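# Make White's unanswerable capture and set captured piece aside

## Task

White is to move. Find the single capture that leaves Black with no way to take back, carry it out, and place the taken Black piece standing upright on the table off the board. Pawns advance one square per move: White's go toward rank 5, Black's toward rank 1. Square names are printed along the board's edge. When finished, every square other than those involved in the capture must contain exactly what it had at the beginning. Every piece left on the board must stand upright and sit wholly within its square. Nothing may count as in place only because the robot is still holding or pressing it.

## Robot and tools

ROBOT. Two six-joint UR-type arms, left_arm and right_arm, each ending in a two-finger parallel gripper with a wrist camera (cam_left_wrist, cam_right_wrist, both 672x504). The names are labels, not image sides. Arm bases in the scene frame: left_arm at (-0.083, +0.598, 0), right_arm at (-0.030, -0.687, 0).

FRAMES. All positions and orientations use one scene frame: origin on the table top midway between the arms, +z up, +x outward over the table, left_arm on the +y side. Positions are in metres; orientations are quaternions written w first (qw, qx, qy, qz). On the gripper itself the fingers point along its +z axis and close along its x axis. end_effector_position is the point midway between the finger pads; the tips extend 17.5 mm past it. A flat plate juts about 9 cm out toward the gripper's -y side and rotates with it, so mind it near pieces. Reported hand positions can be slightly wrong, more so at long reach.

THE ROW. Every motion command is built from a row of 20 numbers: left_arm x, y, z, qw, qx, qy, qz, gripper position, force_limit, speed, followed by the same ten for right_arm. Both halves are always sent even if one arm stays put. x, y, z and the quaternion are an absolute target pose for that gripper in the scene frame, not an offset. To keep an arm still, resend exactly its last reported pose and its current gripper numbers; a 0 in a gripper slot is a real command. Reuse one fixed quaternion across rows to hold orientation rather than copying the drifting reported one.

GRIPPER NUMBERS, each in [-1, 1]. position: +1 is fully open (50 mm gap), about -0.65 brings the pads together, -1 closes until the object blocks the fingers (use -1 to grip). force_limit: per-pad force, about 20 N at -1, 102 N at 0, 185 N at +1 (actual grip may run ~17% higher). speed: closing/opening rate of the gap, 20 mm/s at -1, 85 at 0, 150 at +1. New force_limit or speed only applies once position changes by at least 0.01.

execute_actions(actions): a list of actions run in order. Each action is a list of up to 15 rows, one row per 1/30 s control step; a shorter action repeats its final row until 15 steps (0.5 s) pass. An empty list just returns state and images. A target more than 0.6 m from the gripper's current position along any of its own axes gets the action refused; if the first action is bad, nothing runs. Each step the commanded pose is clipped to within 100 mm and 16 degrees of the measured one, so large moves need several actions; motion lags commands by about 0.17 s.

move(target, speed, stop_force, blocking): target is one 20-number row of absolute poses. Each gripper travels a straight line; both arms finish together in 0.5 to 10 s. speed is the path's top speed in m/s, 0.002 to 0.5 (default 0.25); rotation is capped at twice that in rad/s. stop_force (N, 13 to 80, one value for both arms) ends an arm's path when its wrist sensor feels that much extra resistance; use it slowly for contact moves, not while rotating, and omit it when lifting away from contact. blocking=false returns after 0.5 s while the arm keeps going (not allowed with stop_force); then use wait or stop before new commands. Paths ignore obstacles and the other arm.

wait(seconds): 0 to 10 s, arms hold their last command. stop(): brakes a running move. zoom_image(camera, region): closer look at part of the latest image, region [x0, y0, x1, y1] in pixels from top-left, at most 504x504. read_manual(section): licence texts only, default "licences". finished_scene(scene): ends the current scene (integer); irreversible, so only call it once the board is correct and released.

RESULTS. The state line gives each gripper's position, quaternion and velocities. The move: line reports how each arm ended: done, off_target, moving, held, fault, or contact (stopped by stop_force); limits=paced means the pose was clipped, limits=held means some steps were blocked. Hand target lines show where the controller is driving. pose unreachable means the clearance check altered that arm's command. object_status: 0 moving, 1 blocked while opening, 2 blocked while closing (a grip; confirm this), 3 reached the commanded opening or pads met (usually nothing held). Opening in mm is roughly (250 - position_measured) x 0.202. Wrist force and torque are in the end effector's own axes, with offsets up to ~5.5 N, noise, and saturation near 100 N. Step readings list positions per step; HELD marks steps that were restrained. Calibration data lets you project scene points into the camera images.

AVOID. The arms are stiff: commanding past a firm contact can trigger a fault. Joint loads beyond limits (shoulder 297, elbow 135, wrists 48.6 N m) or 150 N of outside force freeze that arm for 10 s. Never let the arms collide. Motors heat while loaded: warnings at 70 °C, brake lockout at 85 °C. Approach pieces from above, descend slowly, grip gently, lift clear of neighbours, and never drop, knock over or push anything off the table. Expect occasional brief tugs on a held piece. Release fully and retreat before ending.

Each tool is called after "Request:" as a command line: name --argument value for each argument, lists and objects as JSON in quotes; but a table of rows of numbers goes row by row, as --pt "numbers of a row", without its own name.

## Session

Request:
execute_actions --actions '[]'

Scene clock: 0.00 s.
left_arm: end_effector_position=(+0.5210, +0.3294, +0.3329) position_measured=3 object_status=3 end_effector_quat_wxyz=(+0.190, +0.950, -0.021, +0.247) end_effector_velocity=(-0.001, -0.001, +0.000) end_effector_angular_velocity=(-0.001, +0.001, -0.002) | right_arm: end_effector_position=(+0.5399, -0.1788, +0.3173) position_measured=3 object_status=3 end_effector_quat_wxyz=(-0.105, +0.146, +0.977, +0.111) end_effector_velocity=(-0.000, -0.000, +0.000) end_effector_angular_velocity=(-0.001, +0.000, +0.000)
Joint positions: left_arm=[-0.92  -1.798  2.281 -2.687 -1.54   0.894] | right_arm=[ 3.937 -1.732 -1.743 -1.161  1.868 -0.409]
Joint velocities: left_arm=[-0.    -0.    -0.     0.001 -0.002  0.   ] | right_arm=[ 0.     0.    -0.    -0.001 -0.     0.   ]
Joint torques (N m, as the arm reports them, + toward a larger angle): no reading
Wrist force (N, on the end effector, along its own x y z axes, offset not removed): no reading
Wrist torque (N m, same axes, about the end effector's origin, offset not removed): no reading
Hand target (left_arm): +0.521, +0.329, +0.333; +0.190, +0.950, -0.021, +0.247
Hand target (right_arm): +0.540, -0.179, +0.317; -0.105, +0.146, +0.977, +0.111

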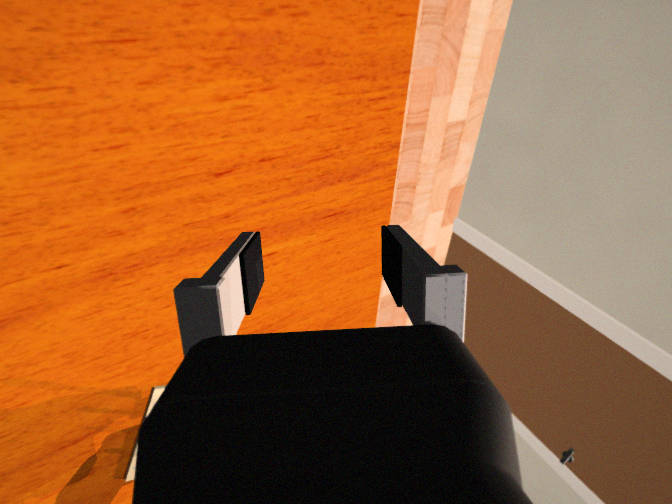

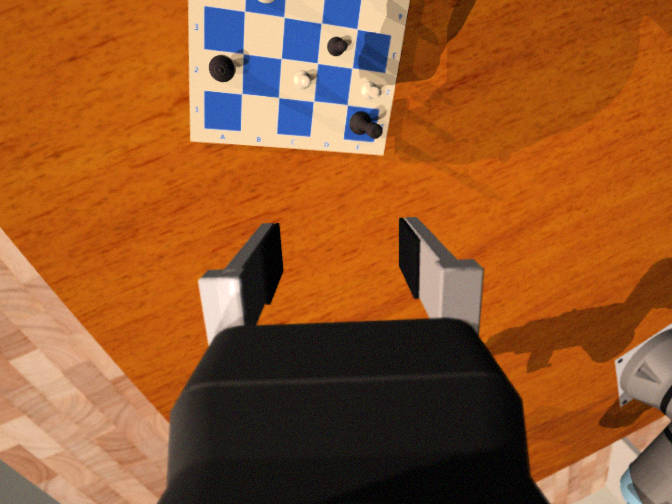

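Request:
move --target '[0.521,0.3294,0.3329,0.19,0.95,-0.021,0.247,1,0,0,0.495,-0.225,0.25,0,0.208,0.978,0,1,-0.5,0]'

Request:
zoom_image --camera "cam_right_wrist" --region '[170,0,510,255]'

Scene clock: 7.07 s.
left_arm: end_effector_position=(+0.5210, +0.3294, +0.3329) position_measured=3 object_status=3 end_effector_quat_wxyz=(+0.190, +0.950, -0.021, +0.247) end_effector_velocity=(-0.000, -0.000, +0.000) end_effector_angular_velocity=(-0.001, -0.000, -0.000) | right_arm: end_effector_position=(+0.4951, -0.2249, +0.2500) position_measured=3 object_status=3 end_effector_quat_wxyz=(-0.000, +0.208, +0.978, +0.000) end_effector_velocity=(-0.001, -0.001, -0.001) end_effector_angular_velocity=(-0.005, -0.003, -0.002)
Joint positions: left_arm=[-0.92  -1.798  2.281 -2.687 -1.539  0.894] | right_arm=[ 4.063 -1.673 -1.904 -1.136  1.571 -0.172]
Joint velocities: left_arm=[ 0. -0. -0. -0. -0. -0.] | right_arm=[ 0.003  0.001 -0.003 -0.001 -0.005  0.006]
Joint torques (N m, as the arm reports them, + toward a larger angle): left_arm=[-15.04 -22.99 -54.52  -4.1    3.06   2.79] | right_arm=[12.18 79.05 42.52  2.59 -3.69  2.83]
Wrist force (N, on the end effector, along its own x y z axes, offset not removed): left_arm=[0.5 -2.0 3.7] | right_arm=[-1.6 0.3 -1.3]
Wrist torque (N m, same axes, about the end effector's origin, offset not removed): left_arm=[-0.38 0.01 -0.05] | right_arm=[0.37 0.63 0.34]
Hand target (left_arm): +0.521, +0.329, +0.333; +0.190, +0.950, -0.021, +0.247
Hand target (right_arm): +0.495, -0.225, +0.250; +0.000, +0.208, +0.978, +0.000
Off the commanded pose (left_arm): 0.000 m, 0 deg.
Off the commanded pose (right_arm): 0.000 m, 0 deg.
move: done
camera_calibration (this result's frames):
cam_left_wrist: T_world_to_cam=[[0.859321, 0.0394237, 0.509915, -0.63252], [-0.28066, -0.797137, 0.534606, 0.236314], [0.427548, -0.602511, -0.673931, 0.351145], [0, 0, 0, 1]] pos_world=[0.459731, 0.424879, 0.432844]
cam_right_wrist: T_world_to_cam=[[-0.898065, 0.439743, -0.0103006, 0.550528], [0.42167, 0.867348, 0.264391, -0.0729647], [0.125198, 0.233096, -0.964361, 0.379111], [0, 0, 0, 1]] pos_world=[0.477712, -0.267174, 0.390562]

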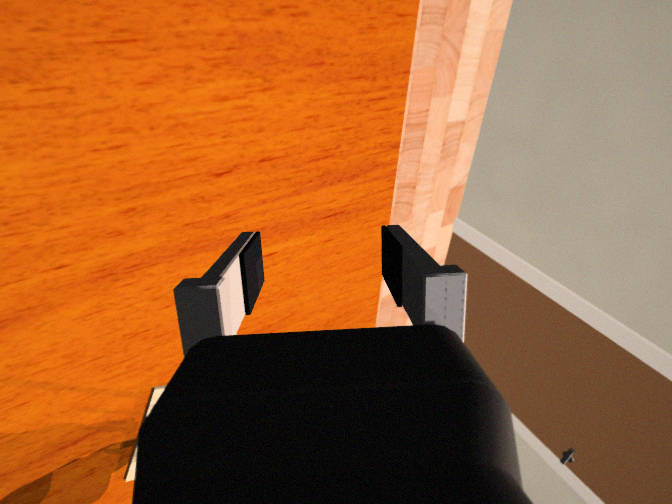

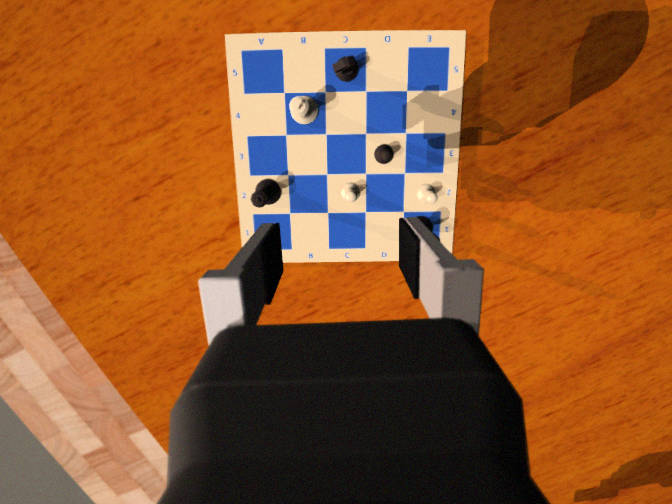

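Region (170, 0, 510, 255) of cam_right_wrist's 672x504 image, scaled by 1.482, with more detail than that image has; it fills the top 378 rows of this view, and the rest is white.

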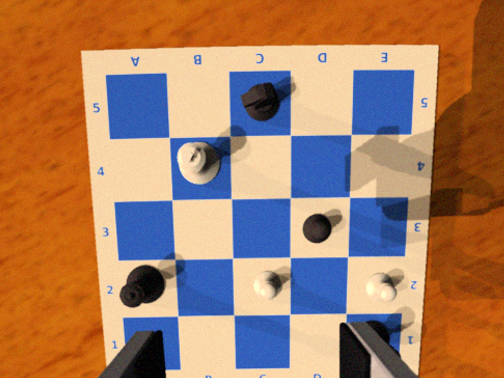

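Request:
zoom_image --camera "cam_right_wrist" --region '[230,30,410,165]'

Request:
move --target '[0.521,0.3294,0.3329,0.19,0.95,-0.021,0.247,1,0,0,0.445,-0.337,0.18,0.071,0.195,0.919,0.334,1,-0.5,0]'

Request:
zoom_image --camera "cam_right_wrist" --region '[170,0,510,255]'

Region (230, 30, 410, 165) of cam_right_wrist's 672x504 image, scaled by 2.800, with more detail than that image has; it fills the top 378 rows of this view, and the rest is white.

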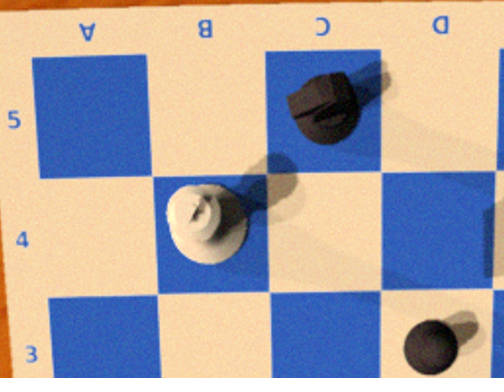

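Scene clock: 17.07 s.
left_arm: end_effector_position=(+0.5210, +0.3294, +0.3329) position_measured=3 object_status=3 end_effector_quat_wxyz=(+0.190, +0.950, -0.021, +0.247) end_effector_velocity=(+0.000, +0.000, -0.001) end_effector_angular_velocity=(+0.001, +0.000, -0.000) | right_arm: end_effector_position=(+0.4451, -0.3368, +0.1801) position_measured=3 object_status=3 end_effector_quat_wxyz=(+0.071, +0.195, +0.920, +0.334) end_effector_velocity=(-0.000, -0.001, -0.001) end_effector_angular_velocity=(+0.011, -0.005, -0.001)
Joint positions: left_arm=[-0.92  -1.798  2.281 -2.687 -1.539  0.894] | right_arm=[ 3.925 -1.497 -2.525 -0.019  1.769 -0.242]
Joint velocities: left_arm=[-0.     0.001  0.     0.     0.001  0.   ] | right_arm=[-0.003 -0.005 -0.007  0.023  0.005  0.   ]
Joint torques (N m, as the arm reports them, + toward a larger angle): left_arm=[-13.57 -16.82 -54.04  -4.08   2.95   3.66] | right_arm=[-12.61  10.9   28.47   7.41   4.05   0.64]
Wrist force (N, on the end effector, along its own x y z axes, offset not removed): left_arm=[1.6 -0.8 2.1] | right_arm=[0.3 0.7 -0.3]
Wrist torque (N m, same axes, about the end effector's origin, offset not removed): left_arm=[-0.20 -0.38 -0.07] | right_arm=[0.44 0.38 0.21]
Hand target (left_arm): +0.521, +0.329, +0.333; +0.190, +0.950, -0.021, +0.247
Hand target (right_arm): +0.445, -0.337, +0.180; +0.071, +0.195, +0.919, +0.334
Off the commanded pose (left_arm): 0.000 m, 0 deg.
Off the commanded pose (right_arm): 0.000 m, 0 deg.
move: done
camera_calibration (this result's frames):
cam_left_wrist: T_world_to_cam=[[0.859319, 0.0394237, 0.509919, -0.632531], [-0.280664, -0.797134, 0.534607, 0.236306], [0.42755, -0.602513, -0.673928, 0.351138], [0, 0, 0, 1]] pos_world=[0.459739, 0.42487, 0.432851]
cam_right_wrist: T_world_to_cam=[[-0.899522, 0.436607, 0.0153427, 0.549126], [0.260827, 0.508533, 0.820587, -0.0856896], [0.350472, 0.742138, -0.571315, 0.344413], [0, 0, 0, 1]] pos_world=[0.395594, -0.451778, 0.258659]

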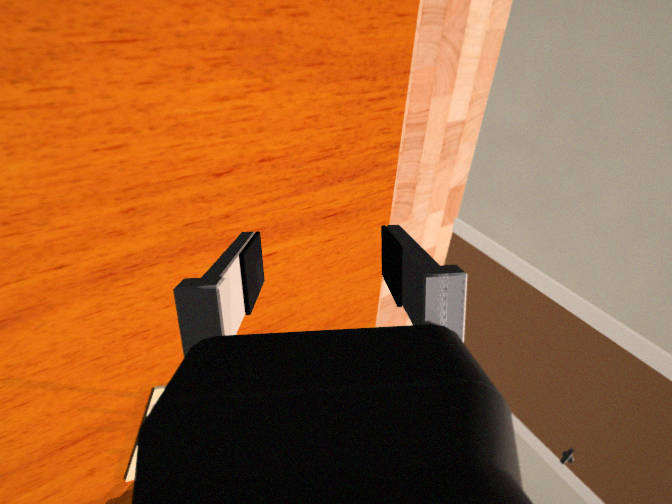

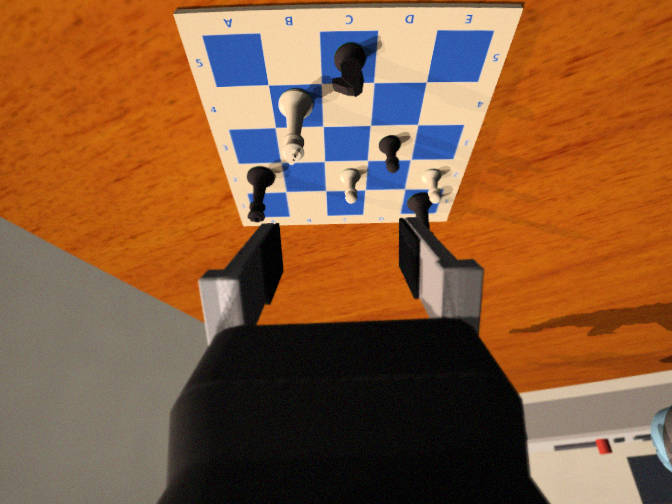

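Region (170, 0, 510, 255) of cam_right_wrist's 672x504 image, scaled by 1.482, with more detail than that image has; it fills the top 378 rows of this view, and the rest is white.

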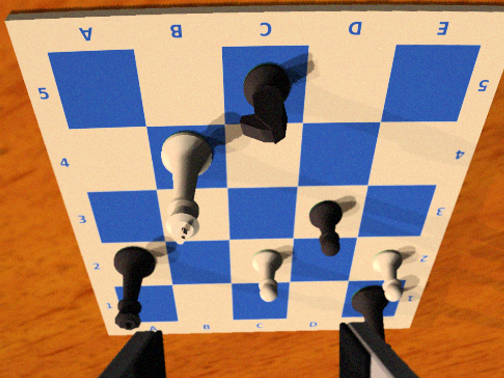

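Request:
move --target '[0.521,0.3294,0.3329,0.19,0.95,-0.021,0.247,1,0,0,0.444,-0.326,0.11,0,-0.649,0.76,0,0.6,-0.7,0]' --speed 0.4

Request:
zoom_image --camera "cam_right_wrist" --region '[220,100,460,300]'

Scene clock: 28.10 s.
left_arm: end_effector_position=(+0.5210, +0.3294, +0.3329) position_measured=3 object_status=3 end_effector_quat_wxyz=(+0.190, +0.950, -0.021, +0.247) end_effector_velocity=(+0.000, +0.000, +0.000) end_effector_angular_velocity=(+0.001, -0.001, +0.001) | right_arm: end_effector_position=(+0.4440, -0.3260, +0.1100) position_measured=63 object_status=3 end_effector_quat_wxyz=(+0.000, -0.649, +0.761, -0.000) end_effector_velocity=(+0.000, +0.000, -0.000) end_effector_angular_velocity=(-0.003, -0.003, +0.011)
Joint positions: left_arm=[-0.92  -1.798  2.281 -2.687 -1.539  0.894] | right_arm=[ 4.071 -1.584 -2.294 -0.834  1.571 -1.994]
Joint velocities: left_arm=[ 0.    -0.    -0.     0.001  0.001  0.   ] | right_arm=[ 0.002 -0.     0.    -0.001 -0.005 -0.009]
Joint torques (N m, as the arm reports them, + toward a larger angle): left_arm=[-14.27 -15.63 -51.68  -4.54   2.36   3.03] | right_arm=[12.73 22.03 50.38  1.48 -3.1  -3.1 ]
Wrist force (N, on the end effector, along its own x y z axes, offset not removed): left_arm=[-2.6 1.3 1.0] | right_arm=[1.5 3.9 -0.6]
Wrist torque (N m, same axes, about the end effector's origin, offset not removed): left_arm=[0.23 0.54 0.09] | right_arm=[1.12 0.03 0.18]
Hand target (left_arm): +0.521, +0.329, +0.333; +0.190, +0.950, -0.021, +0.247
Hand target (right_arm): +0.444, -0.326, +0.110; +0.000, -0.649, +0.761, -0.000
Off the commanded pose (left_arm): 0.000 m, 0 deg.
Off the commanded pose (right_arm): 0.000 m, 0 deg.
move: done
camera_calibration (this result's frames):
cam_left_wrist: T_world_to_cam=[[0.859319, 0.0394235, 0.509919, -0.632531], [-0.280664, -0.797135, 0.534606, 0.236307], [0.42755, -0.602513, -0.673928, 0.351138], [0, 0, 0, 1]] pos_world=[0.459739, 0.42487, 0.432851]
cam_right_wrist: T_world_to_cam=[[-0.194448, -0.980852, -0.0108882, -0.227801], [-0.946791, 0.18477, 0.263528, 0.458471], [-0.25647, 0.0615513, -0.96459, 0.387639], [0, 0, 0, 1]] pos_world=[0.489199, -0.332011, 0.250613]

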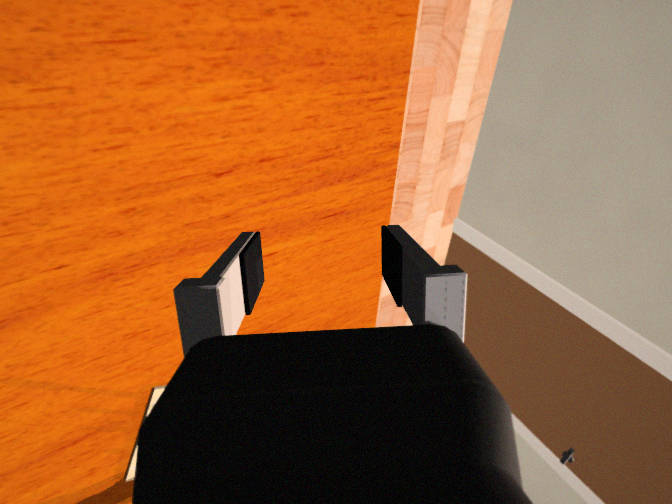

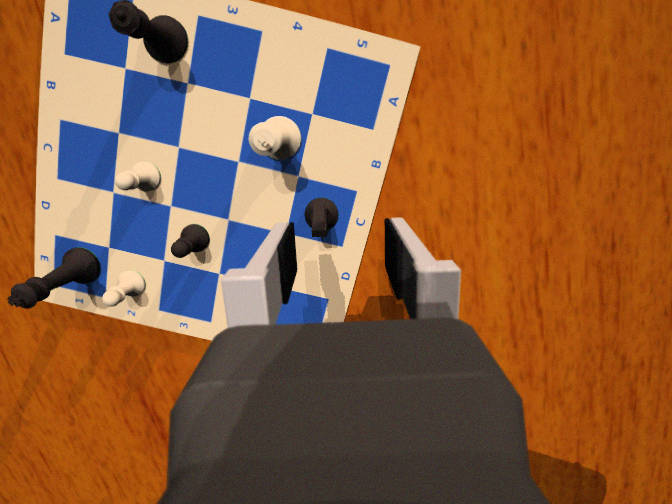

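Region (220, 100, 460, 300) of cam_right_wrist's 672x504 image, scaled by 2.100, with more detail than that image has.

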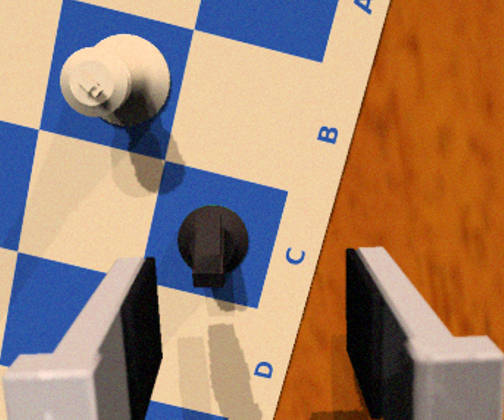

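Request:
move --target '[0.521,0.3294,0.3329,0.19,0.95,-0.021,0.247,1,0,0,0.4455,-0.3145,0.073,0,-0.616,0.788,0,0.6,-0.7,0]' --speed 0.15

Request:
zoom_image --camera "cam_right_wrist" --region '[220,100,460,300]'

Scene clock: 31.90 s.
left_arm: end_effector_position=(+0.5210, +0.3294, +0.3329) position_measured=3 object_status=3 end_effector_quat_wxyz=(+0.190, +0.950, -0.021, +0.247) end_effector_velocity=(-0.000, -0.000, -0.000) end_effector_angular_velocity=(+0.000, +0.000, -0.001) | right_arm: end_effector_position=(+0.4454, -0.3145, +0.0731) position_measured=63 object_status=3 end_effector_quat_wxyz=(-0.000, -0.616, +0.788, +0.000) end_effector_velocity=(+0.000, +0.001, -0.002) end_effector_angular_velocity=(-0.000, -0.000, -0.004)
Joint positions: left_arm=[-0.92  -1.798  2.281 -2.687 -1.539  0.894] | right_arm=[ 4.081 -1.657 -2.305 -0.75   1.571 -1.9  ]
Joint velocities: left_arm=[-0.001  0.    -0.     0.    -0.     0.   ] | right_arm=[ 0.001 -0.004 -0.     0.004 -0.     0.005]
Joint torques (N m, as the arm reports them, + toward a larger angle): left_arm=[-15.29 -11.55 -52.65  -5.43   2.92   3.29] | right_arm=[13.54 28.22 30.13  6.56 -1.98  2.9 ]
Wrist force (N, on the end effector, along its own x y z axes, offset not removed): left_arm=[-1.1 0.8 1.5] | right_arm=[-1.2 3.2 -1.1]
Wrist torque (N m, same axes, about the end effector's origin, offset not removed): left_arm=[0.08 0.16 -0.04] | right_arm=[0.82 0.61 0.28]
Hand target (left_arm): +0.521, +0.329, +0.333; +0.190, +0.950, -0.021, +0.247
Hand target (right_arm): +0.446, -0.314, +0.073; -0.000, -0.616, +0.788, +0.000
Off the commanded pose (left_arm): 0.000 m, 0 deg.
Off the commanded pose (right_arm): 0.000 m, 0 deg.
move: done
camera_calibration (this result's frames):
cam_left_wrist: T_world_to_cam=[[0.859319, 0.0394235, 0.509919, -0.632531], [-0.280664, -0.797135, 0.534606, 0.236307], [0.42755, -0.602513, -0.673928, 0.351138], [0, 0, 0, 1]] pos_world=[0.459739, 0.42487, 0.432851]
cam_right_wrist: T_world_to_cam=[[-0.276143, -0.961057, -0.0107214, -0.174005], [-0.92779, 0.263639, 0.264007, 0.483764], [-0.250899, 0.0828509, -0.964461, 0.35594], [0, 0, 0, 1]] pos_world=[0.490087, -0.324258, 0.213708]

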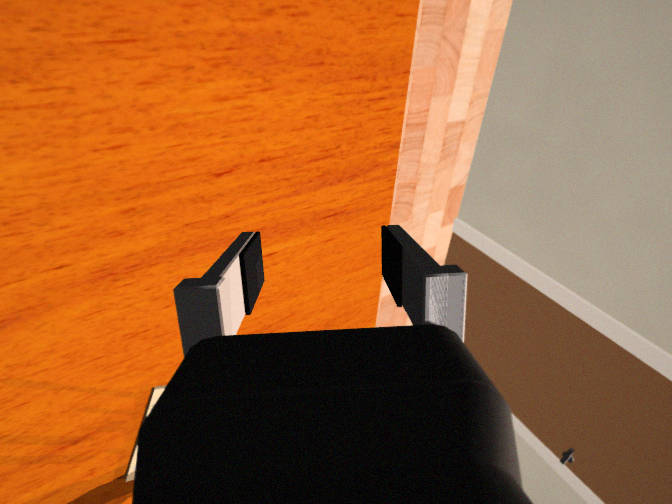

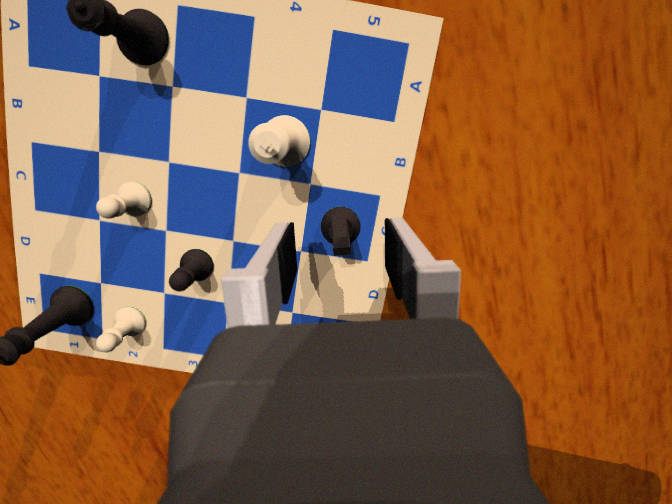

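Region (220, 100, 460, 300) of cam_right_wrist's 672x504 image, scaled by 2.100, with more detail than that image has.

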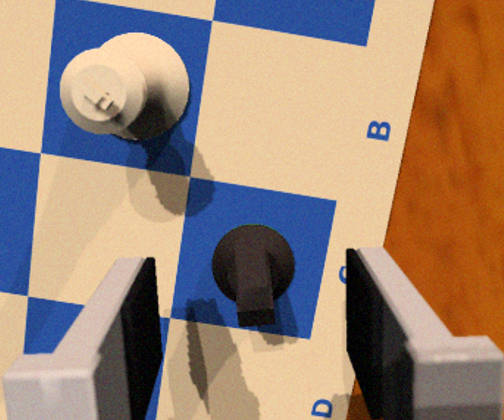

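Request:
move --target '[0.521,0.3294,0.3329,0.19,0.95,-0.021,0.247,1,0,0,0.445,-0.3147,0.045,0,-0.616,0.788,0,0.2,-0.7,0]' --speed 0.08

Request:
move --target '[0.521,0.3294,0.3329,0.19,0.95,-0.021,0.247,1,0,0,0.445,-0.3147,0.045,0,-0.616,0.788,0,-1,-0.6,-0.7]'

Request:
zoom_image --camera "cam_right_wrist" --region '[220,100,460,330]'

Scene clock: 35.40 s.
left_arm: end_effector_position=(+0.5210, +0.3294, +0.3329) position_measured=3 object_status=3 end_effector_quat_wxyz=(+0.190, +0.950, -0.021, +0.247) end_effector_velocity=(+0.000, -0.000, +0.001) end_effector_angular_velocity=(-0.001, -0.002, +0.001) | right_arm: end_effector_position=(+0.4450, -0.3147, +0.0452) position_measured=123 object_status=3 end_effector_quat_wxyz=(-0.000, -0.616, +0.788, -0.000) end_effector_velocity=(+0.000, +0.000, -0.001) end_effector_angular_velocity=(+0.001, -0.001, -0.001)
Joint positions: left_arm=[-0.92  -1.798  2.281 -2.687 -1.539  0.894] | right_arm=[ 4.082 -1.704 -2.326 -0.683  1.571 -1.899]
Joint velocities: left_arm=[ 0.    -0.001 -0.    -0.001  0.    -0.001] | right_arm=[-0.    -0.002 -0.001  0.005 -0.     0.001]
Joint torques (N m, as the arm reports them, + toward a larger angle): left_arm=[-13.05 -13.09 -49.97  -5.04   2.87   3.55] | right_arm=[12.86 27.86 27.37  6.73 -2.87  2.65]
Wrist force (N, on the end effector, along its own x y z axes, offset not removed): left_arm=[3.2 -2.7 -3.2] | right_arm=[1.8 0.4 -0.9]
Wrist torque (N m, same axes, about the end effector's origin, offset not removed): left_arm=[-0.57 -0.64 -0.10] | right_arm=[0.48 -0.01 0.17]
Hand target (left_arm): +0.521, +0.329, +0.333; +0.190, +0.950, -0.021, +0.247
Hand target (right_arm): +0.445, -0.315, +0.045; -0.000, -0.616, +0.788, -0.000
Off the commanded pose (left_arm): 0.000 m, 0 deg.
Off the commanded pose (right_arm): 0.000 m, 0 deg.
move: done
camera_calibration (this result's frames):
cam_left_wrist: T_world_to_cam=[[0.859319, 0.0394236, 0.509919, -0.632531], [-0.280664, -0.797135, 0.534606, 0.236306], [0.42755, -0.602513, -0.673928, 0.351138], [0, 0, 0, 1]] pos_world=[0.459739, 0.42487, 0.432851]
cam_right_wrist: T_world_to_cam=[[-0.276507, -0.960953, -0.0106834, -0.174407], [-0.927739, 0.264017, 0.263808, 0.490891], [-0.250686, 0.082856, -0.964516, 0.32878], [0, 0, 0, 1]] pos_world=[0.489614, -0.324442, 0.185749]

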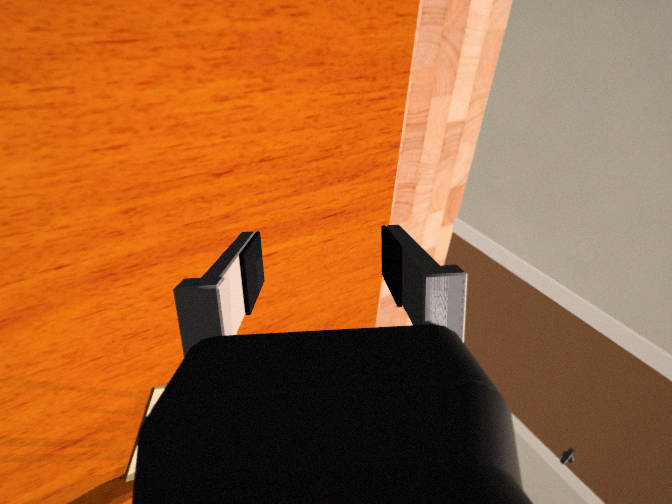

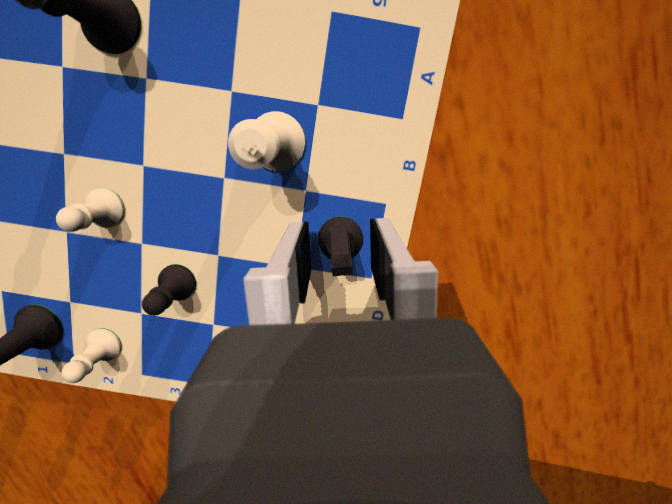

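Scene clock: 36.10 s.
left_arm: end_effector_position=(+0.5210, +0.3294, +0.3329) position_measured=3 object_status=3 end_effector_quat_wxyz=(+0.190, +0.950, -0.021, +0.247) end_effector_velocity=(+0.000, +0.000, +0.001) end_effector_angular_velocity=(-0.000, -0.001, +0.001) | right_arm: end_effector_position=(+0.4450, -0.3147, +0.0450) position_measured=214 object_status=2 end_effector_quat_wxyz=(+0.000, -0.616, +0.788, +0.000) end_effector_velocity=(-0.000, -0.000, -0.000) end_effector_angular_velocity=(-0.000, +0.000, -0.000)
Joint positions: left_arm=[-0.92  -1.798  2.281 -2.687 -1.539  0.894] | right_arm=[ 4.082 -1.704 -2.326 -0.683  1.571 -1.899]
Joint velocities: left_arm=[ 0.    -0.    -0.    -0.     0.001  0.   ] | right_arm=[ 0.     0.    -0.    -0.     0.     0.001]
Joint torques (N m, as the arm reports them, + toward a larger angle): left_arm=[-16.4  -15.94 -52.15  -5.19   3.18   3.64] | right_arm=[11.7  28.66 27.67  6.66 -3.27  2.68]
Wrist force (N, on the end effector, along its own x y z axes, offset not removed): left_arm=[2.2 -2.1 1.8] | right_arm=[-1.7 0.0 -0.3]
Wrist torque (N m, same axes, about the end effector's origin, offset not removed): left_arm=[-0.49 -0.30 -0.17] | right_arm=[0.37 0.58 0.18]
Hand target (left_arm): +0.521, +0.329, +0.333; +0.190, +0.950, -0.021, +0.247
Hand target (right_arm): +0.445, -0.315, +0.045; -0.000, -0.616, +0.788, +0.000
Off the commanded pose (left_arm): 0.000 m, 0 deg.
Off the commanded pose (right_arm): 0.000 m, 0 deg.
move: done
camera_calibration (this result's frames):
cam_left_wrist: T_world_to_cam=[[0.859319, 0.0394235, 0.509919, -0.632531], [-0.280664, -0.797135, 0.534606, 0.236307], [0.42755, -0.602513, -0.673928, 0.351138], [0, 0, 0, 1]] pos_world=[0.459739, 0.42487, 0.432851]
cam_right_wrist: T_world_to_cam=[[-0.276506, -0.960952, -0.0107252, -0.174421], [-0.927746, 0.264007, 0.263795, 0.490928], [-0.250663, 0.0828914, -0.964519, 0.328628], [0, 0, 0, 1]] pos_world=[0.489603, -0.324459, 0.185593]

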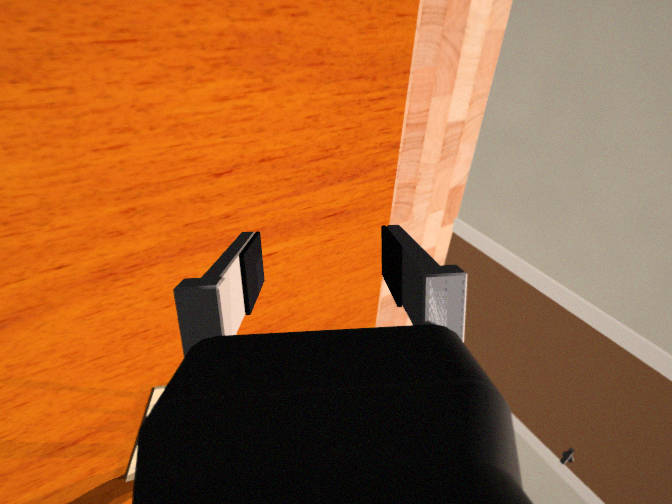

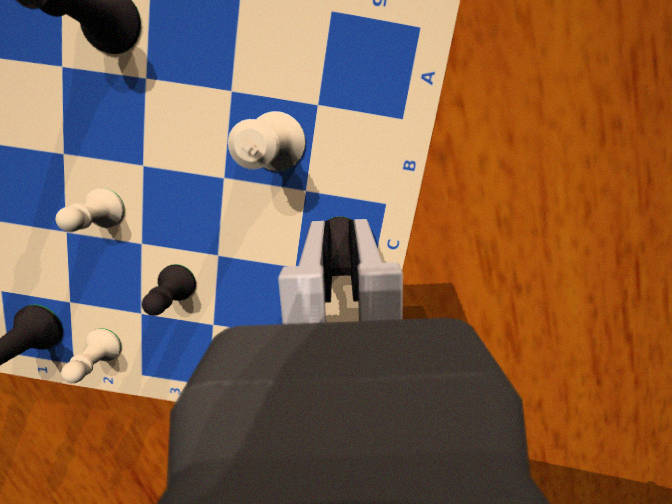

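Region (220, 100, 460, 330) of cam_right_wrist's 672x504 image, scaled by 2.100, with more detail than that image has; it fills the top 483 rows of this view, and the rest is white.

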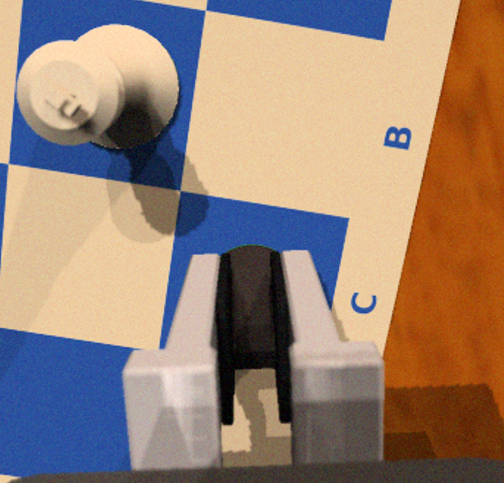

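Request:
move --target '[0.521,0.3294,0.3329,0.19,0.95,-0.021,0.247,1,0,0,0.445,-0.3147,0.058,0,-0.616,0.788,0,-1,-0.6,-0.7]' --speed 0.08

Request:
move --target '[0.521,0.3294,0.3329,0.19,0.95,-0.021,0.247,1,0,0,0.42,-0.41,0.046,0,-0.616,0.788,0,-1,-0.6,-0.7]' --speed 0.15

Request:
move --target '[0.521,0.3294,0.3329,0.19,0.95,-0.021,0.247,1,0,0,0.42,-0.41,0.028,0,-0.616,0.788,0,-1,-0.6,-0.7]' --speed 0.005 --stop_force 13

Scene clock: 39.90 s.
left_arm: end_effector_position=(+0.5210, +0.3294, +0.3329) position_measured=3 object_status=3 end_effector_quat_wxyz=(+0.190, +0.950, -0.021, +0.247) end_effector_velocity=(+0.000, -0.001, +0.001) end_effector_angular_velocity=(-0.001, -0.001, -0.001) | right_arm: end_effector_position=(+0.4450, -0.3147, +0.0578) position_measured=214 object_status=2 end_effector_quat_wxyz=(+0.000, -0.616, +0.788, -0.000) end_effector_velocity=(+0.000, +0.000, +0.003) end_effector_angular_velocity=(+0.001, -0.001, +0.001)
Joint positions: left_arm=[-0.92  -1.798  2.281 -2.687 -1.539  0.894] | right_arm=[ 4.082 -1.682 -2.317 -0.713  1.571 -1.899]
Joint velocities: left_arm=[-0.001  0.    -0.001 -0.001  0.     0.   ] | right_arm=[ 0.     0.004  0.002 -0.004 -0.    -0.001]
Joint torques (N m, as the arm reports them, + toward a larger angle): left_arm=[-12.26 -14.91 -50.29  -5.28   2.97   2.88] | right_arm=[ 1.41 66.49 48.12  1.76 -3.22  1.48]
Wrist force (N, on the end effector, along its own x y z axes, offset not removed): left_arm=[-1.7 1.7 -0.9] | right_arm=[2.1 -0.2 2.2]
Wrist torque (N m, same axes, about the end effector's origin, offset not removed): left_arm=[0.24 0.27 0.01] | right_arm=[0.49 -0.01 0.24]
Hand target (left_arm): +0.521, +0.329, +0.333; +0.190, +0.950, -0.021, +0.247
Hand target (right_arm): +0.445, -0.315, +0.058; +0.000, -0.616, +0.788, +0.000
Off the commanded pose (left_arm): 0.000 m, 0 deg.
Off the commanded pose (right_arm): 0.000 m, 0 deg.
move: done
camera_calibration (this result's frames):
cam_left_wrist: T_world_to_cam=[[0.859318, 0.0394235, 0.509919, -0.632531], [-0.280664, -0.797135, 0.534606, 0.236307], [0.42755, -0.602513, -0.673928, 0.351138], [0, 0, 0, 1]] pos_world=[0.459739, 0.42487, 0.432851]
cam_right_wrist: T_world_to_cam=[[-0.276506, -0.960952, -0.0107181, -0.174302], [-0.927747, 0.26401, 0.263788, 0.487558], [-0.250658, 0.0828828, -0.964521, 0.340943], [0, 0, 0, 1]] pos_world=[0.489595, -0.324474, 0.198366]

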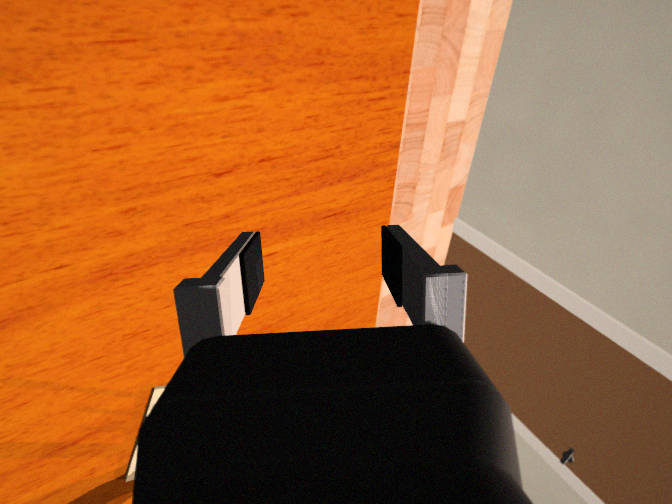

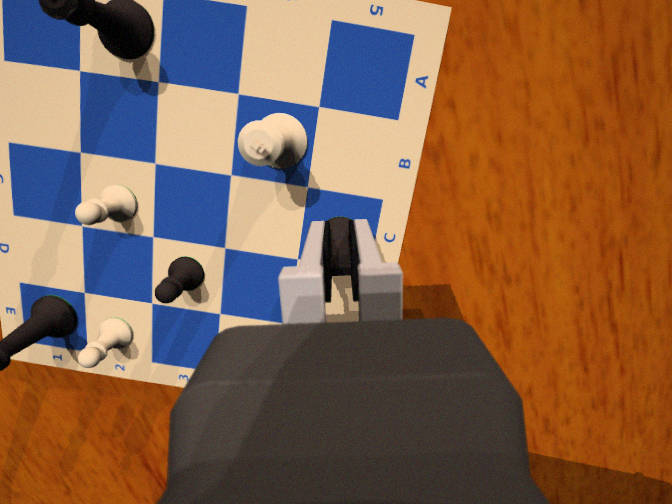

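Scene clock: 41.10 s.
left_arm: end_effector_position=(+0.5210, +0.3294, +0.3329) position_measured=3 object_status=3 end_effector_quat_wxyz=(+0.190, +0.950, -0.021, +0.247) end_effector_velocity=(+0.000, +0.000, +0.001) end_effector_angular_velocity=(-0.001, -0.001, +0.000) | right_arm: end_effector_position=(+0.4201, -0.4098, +0.0460) position_measured=214 object_status=2 end_effector_quat_wxyz=(+0.000, -0.616, +0.788, -0.000) end_effector_velocity=(-0.000, -0.002, -0.000) end_effector_angular_velocity=(-0.001, +0.000, +0.001)
Joint positions: left_arm=[-0.92  -1.798  2.281 -2.687 -1.539  0.894] | right_arm=[ 4.018 -1.58  -2.462 -0.67   1.571 -1.963]
Joint velocities: left_arm=[ 0. -0. -0. -0.  0.  0.] | right_arm=[-0.001  0.001 -0.002  0.    -0.    -0.003]
Joint torques (N m, as the arm reports them, + toward a larger angle): left_arm=[-11.79 -15.74 -49.84  -5.79   2.42   2.87] | right_arm=[-15.42  56.74  26.06   6.77   0.44  -3.08]
Wrist force (N, on the end effector, along its own x y z axes, offset not removed): left_arm=[3.4 -0.6 0.0] | right_arm=[0.3 2.5 -0.7]
Wrist torque (N m, same axes, about the end effector's origin, offset not removed): left_arm=[-0.16 -0.57 -0.12] | right_arm=[0.83 0.32 0.13]
Hand target (left_arm): +0.521, +0.329, +0.333; +0.190, +0.950, -0.021, +0.247
Hand target (right_arm): +0.420, -0.410, +0.046; +0.000, -0.616, +0.788, -0.000
Off the commanded pose (left_arm): 0.000 m, 0 deg.
Off the commanded pose (right_arm): 0.000 m, 0 deg.
move: done
camera_calibration (this result's frames):
cam_left_wrist: T_world_to_cam=[[0.859319, 0.0394234, 0.509919, -0.632531], [-0.280664, -0.797135, 0.534606, 0.236307], [0.42755, -0.602513, -0.673928, 0.351138], [0, 0, 0, 1]] pos_world=[0.459739, 0.42487, 0.43285]
cam_right_wrist: T_world_to_cam=[[-0.276509, -0.960952, -0.0107283, -0.272717], [-0.927783, 0.264021, 0.263651, 0.492698], [-0.250523, 0.0828553, -0.964559, 0.331117], [0, 0, 0, 1]] pos_world=[0.464661, -0.419586, 0.186556]

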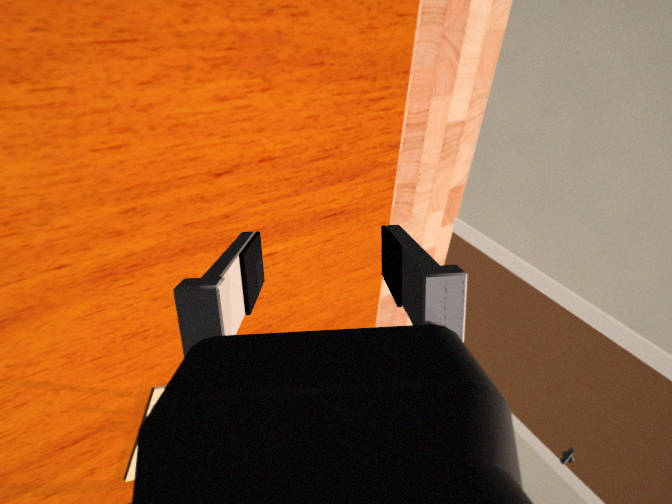

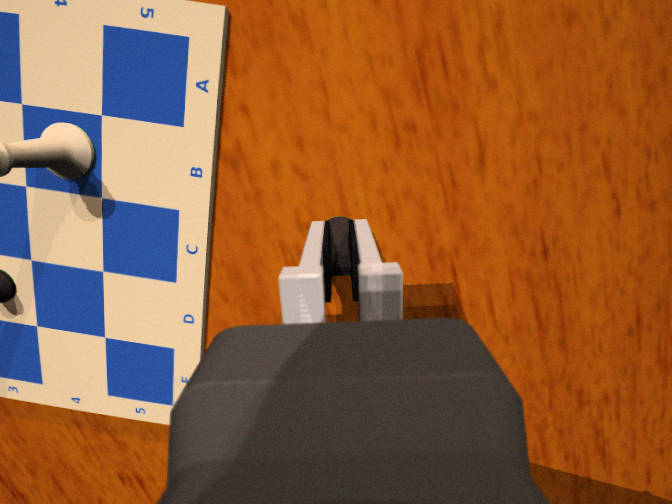

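Scene clock: 43.00 s.
left_arm: end_effector_position=(+0.5210, +0.3294, +0.3329) position_measured=3 object_status=3 end_effector_quat_wxyz=(+0.190, +0.950, -0.021, +0.247) end_effector_velocity=(-0.000, +0.000, -0.001) end_effector_angular_velocity=(+0.001, +0.001, -0.000) | right_arm: end_effector_position=(+0.4200, -0.4100, +0.0382) position_measured=214 object_status=2 end_effector_quat_wxyz=(-0.000, -0.616, +0.788, -0.000) end_effector_velocity=(-0.000, -0.000, +0.001) end_effector_angular_velocity=(-0.001, +0.001, -0.000)
Joint positions: left_arm=[-0.92  -1.798  2.281 -2.687 -1.539  0.894] | right_arm=[ 4.018 -1.595 -2.468 -0.649  1.571 -1.963]
Joint velocities: left_arm=[-0.     0.     0.001  0.001 -0.001 -0.   ] | right_arm=[ 0.     0.004  0.001 -0.006 -0.     0.   ]
Joint torques (N m, as the arm reports them, + toward a larger angle): left_arm=[-12.44 -15.68 -49.02  -5.68   2.19   3.5 ] | right_arm=[-3.89 42.56 33.97 -0.79  3.66 -1.32]
Wrist force (N, on the end effector, along its own x y z axes, offset not removed): left_arm=[1.5 -0.2 -0.9] | right_arm=[0.8 1.3 -27.8]
Wrist torque (N m, same axes, about the end effector's origin, offset not removed): left_arm=[-0.10 -0.15 -0.06] | right_arm=[0.08 0.63 0.22]
Hand target (left_arm): +0.521, +0.329, +0.333; +0.190, +0.950, -0.021, +0.247
Hand target (right_arm): +0.420, -0.410, +0.039; +0.000, -0.616, +0.788, -0.000
Off the commanded pose (left_arm): 0.000 m, 0 deg.
Off the commanded pose (right_arm): 0.010 m, 0 deg.
move: contact (right_arm)
camera_calibration (this result's frames):
cam_left_wrist: T_world_to_cam=[[0.859319, 0.0394234, 0.509919, -0.632531], [-0.280664, -0.797135, 0.534606, 0.236307], [0.42755, -0.602513, -0.673928, 0.351138], [0, 0, 0, 1]] pos_world=[0.459739, 0.42487, 0.432851]
cam_right_wrist: T_world_to_cam=[[-0.276509, -0.960954, -0.0105324, -0.272963], [-0.92774, 0.264061, 0.26376, 0.494694], [-0.25068, 0.0827034, -0.964531, 0.32363], [0, 0, 0, 1]] pos_world=[0.464599, -0.419699, 0.178795]

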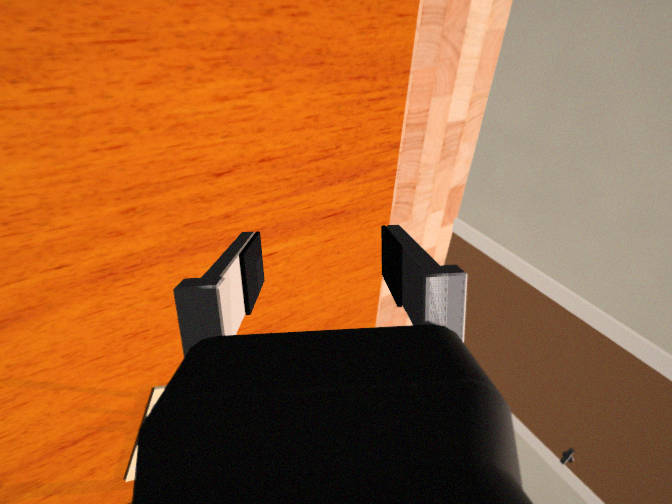

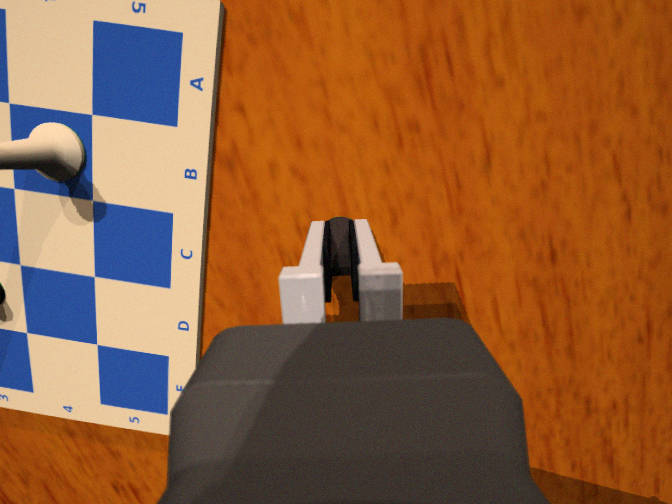

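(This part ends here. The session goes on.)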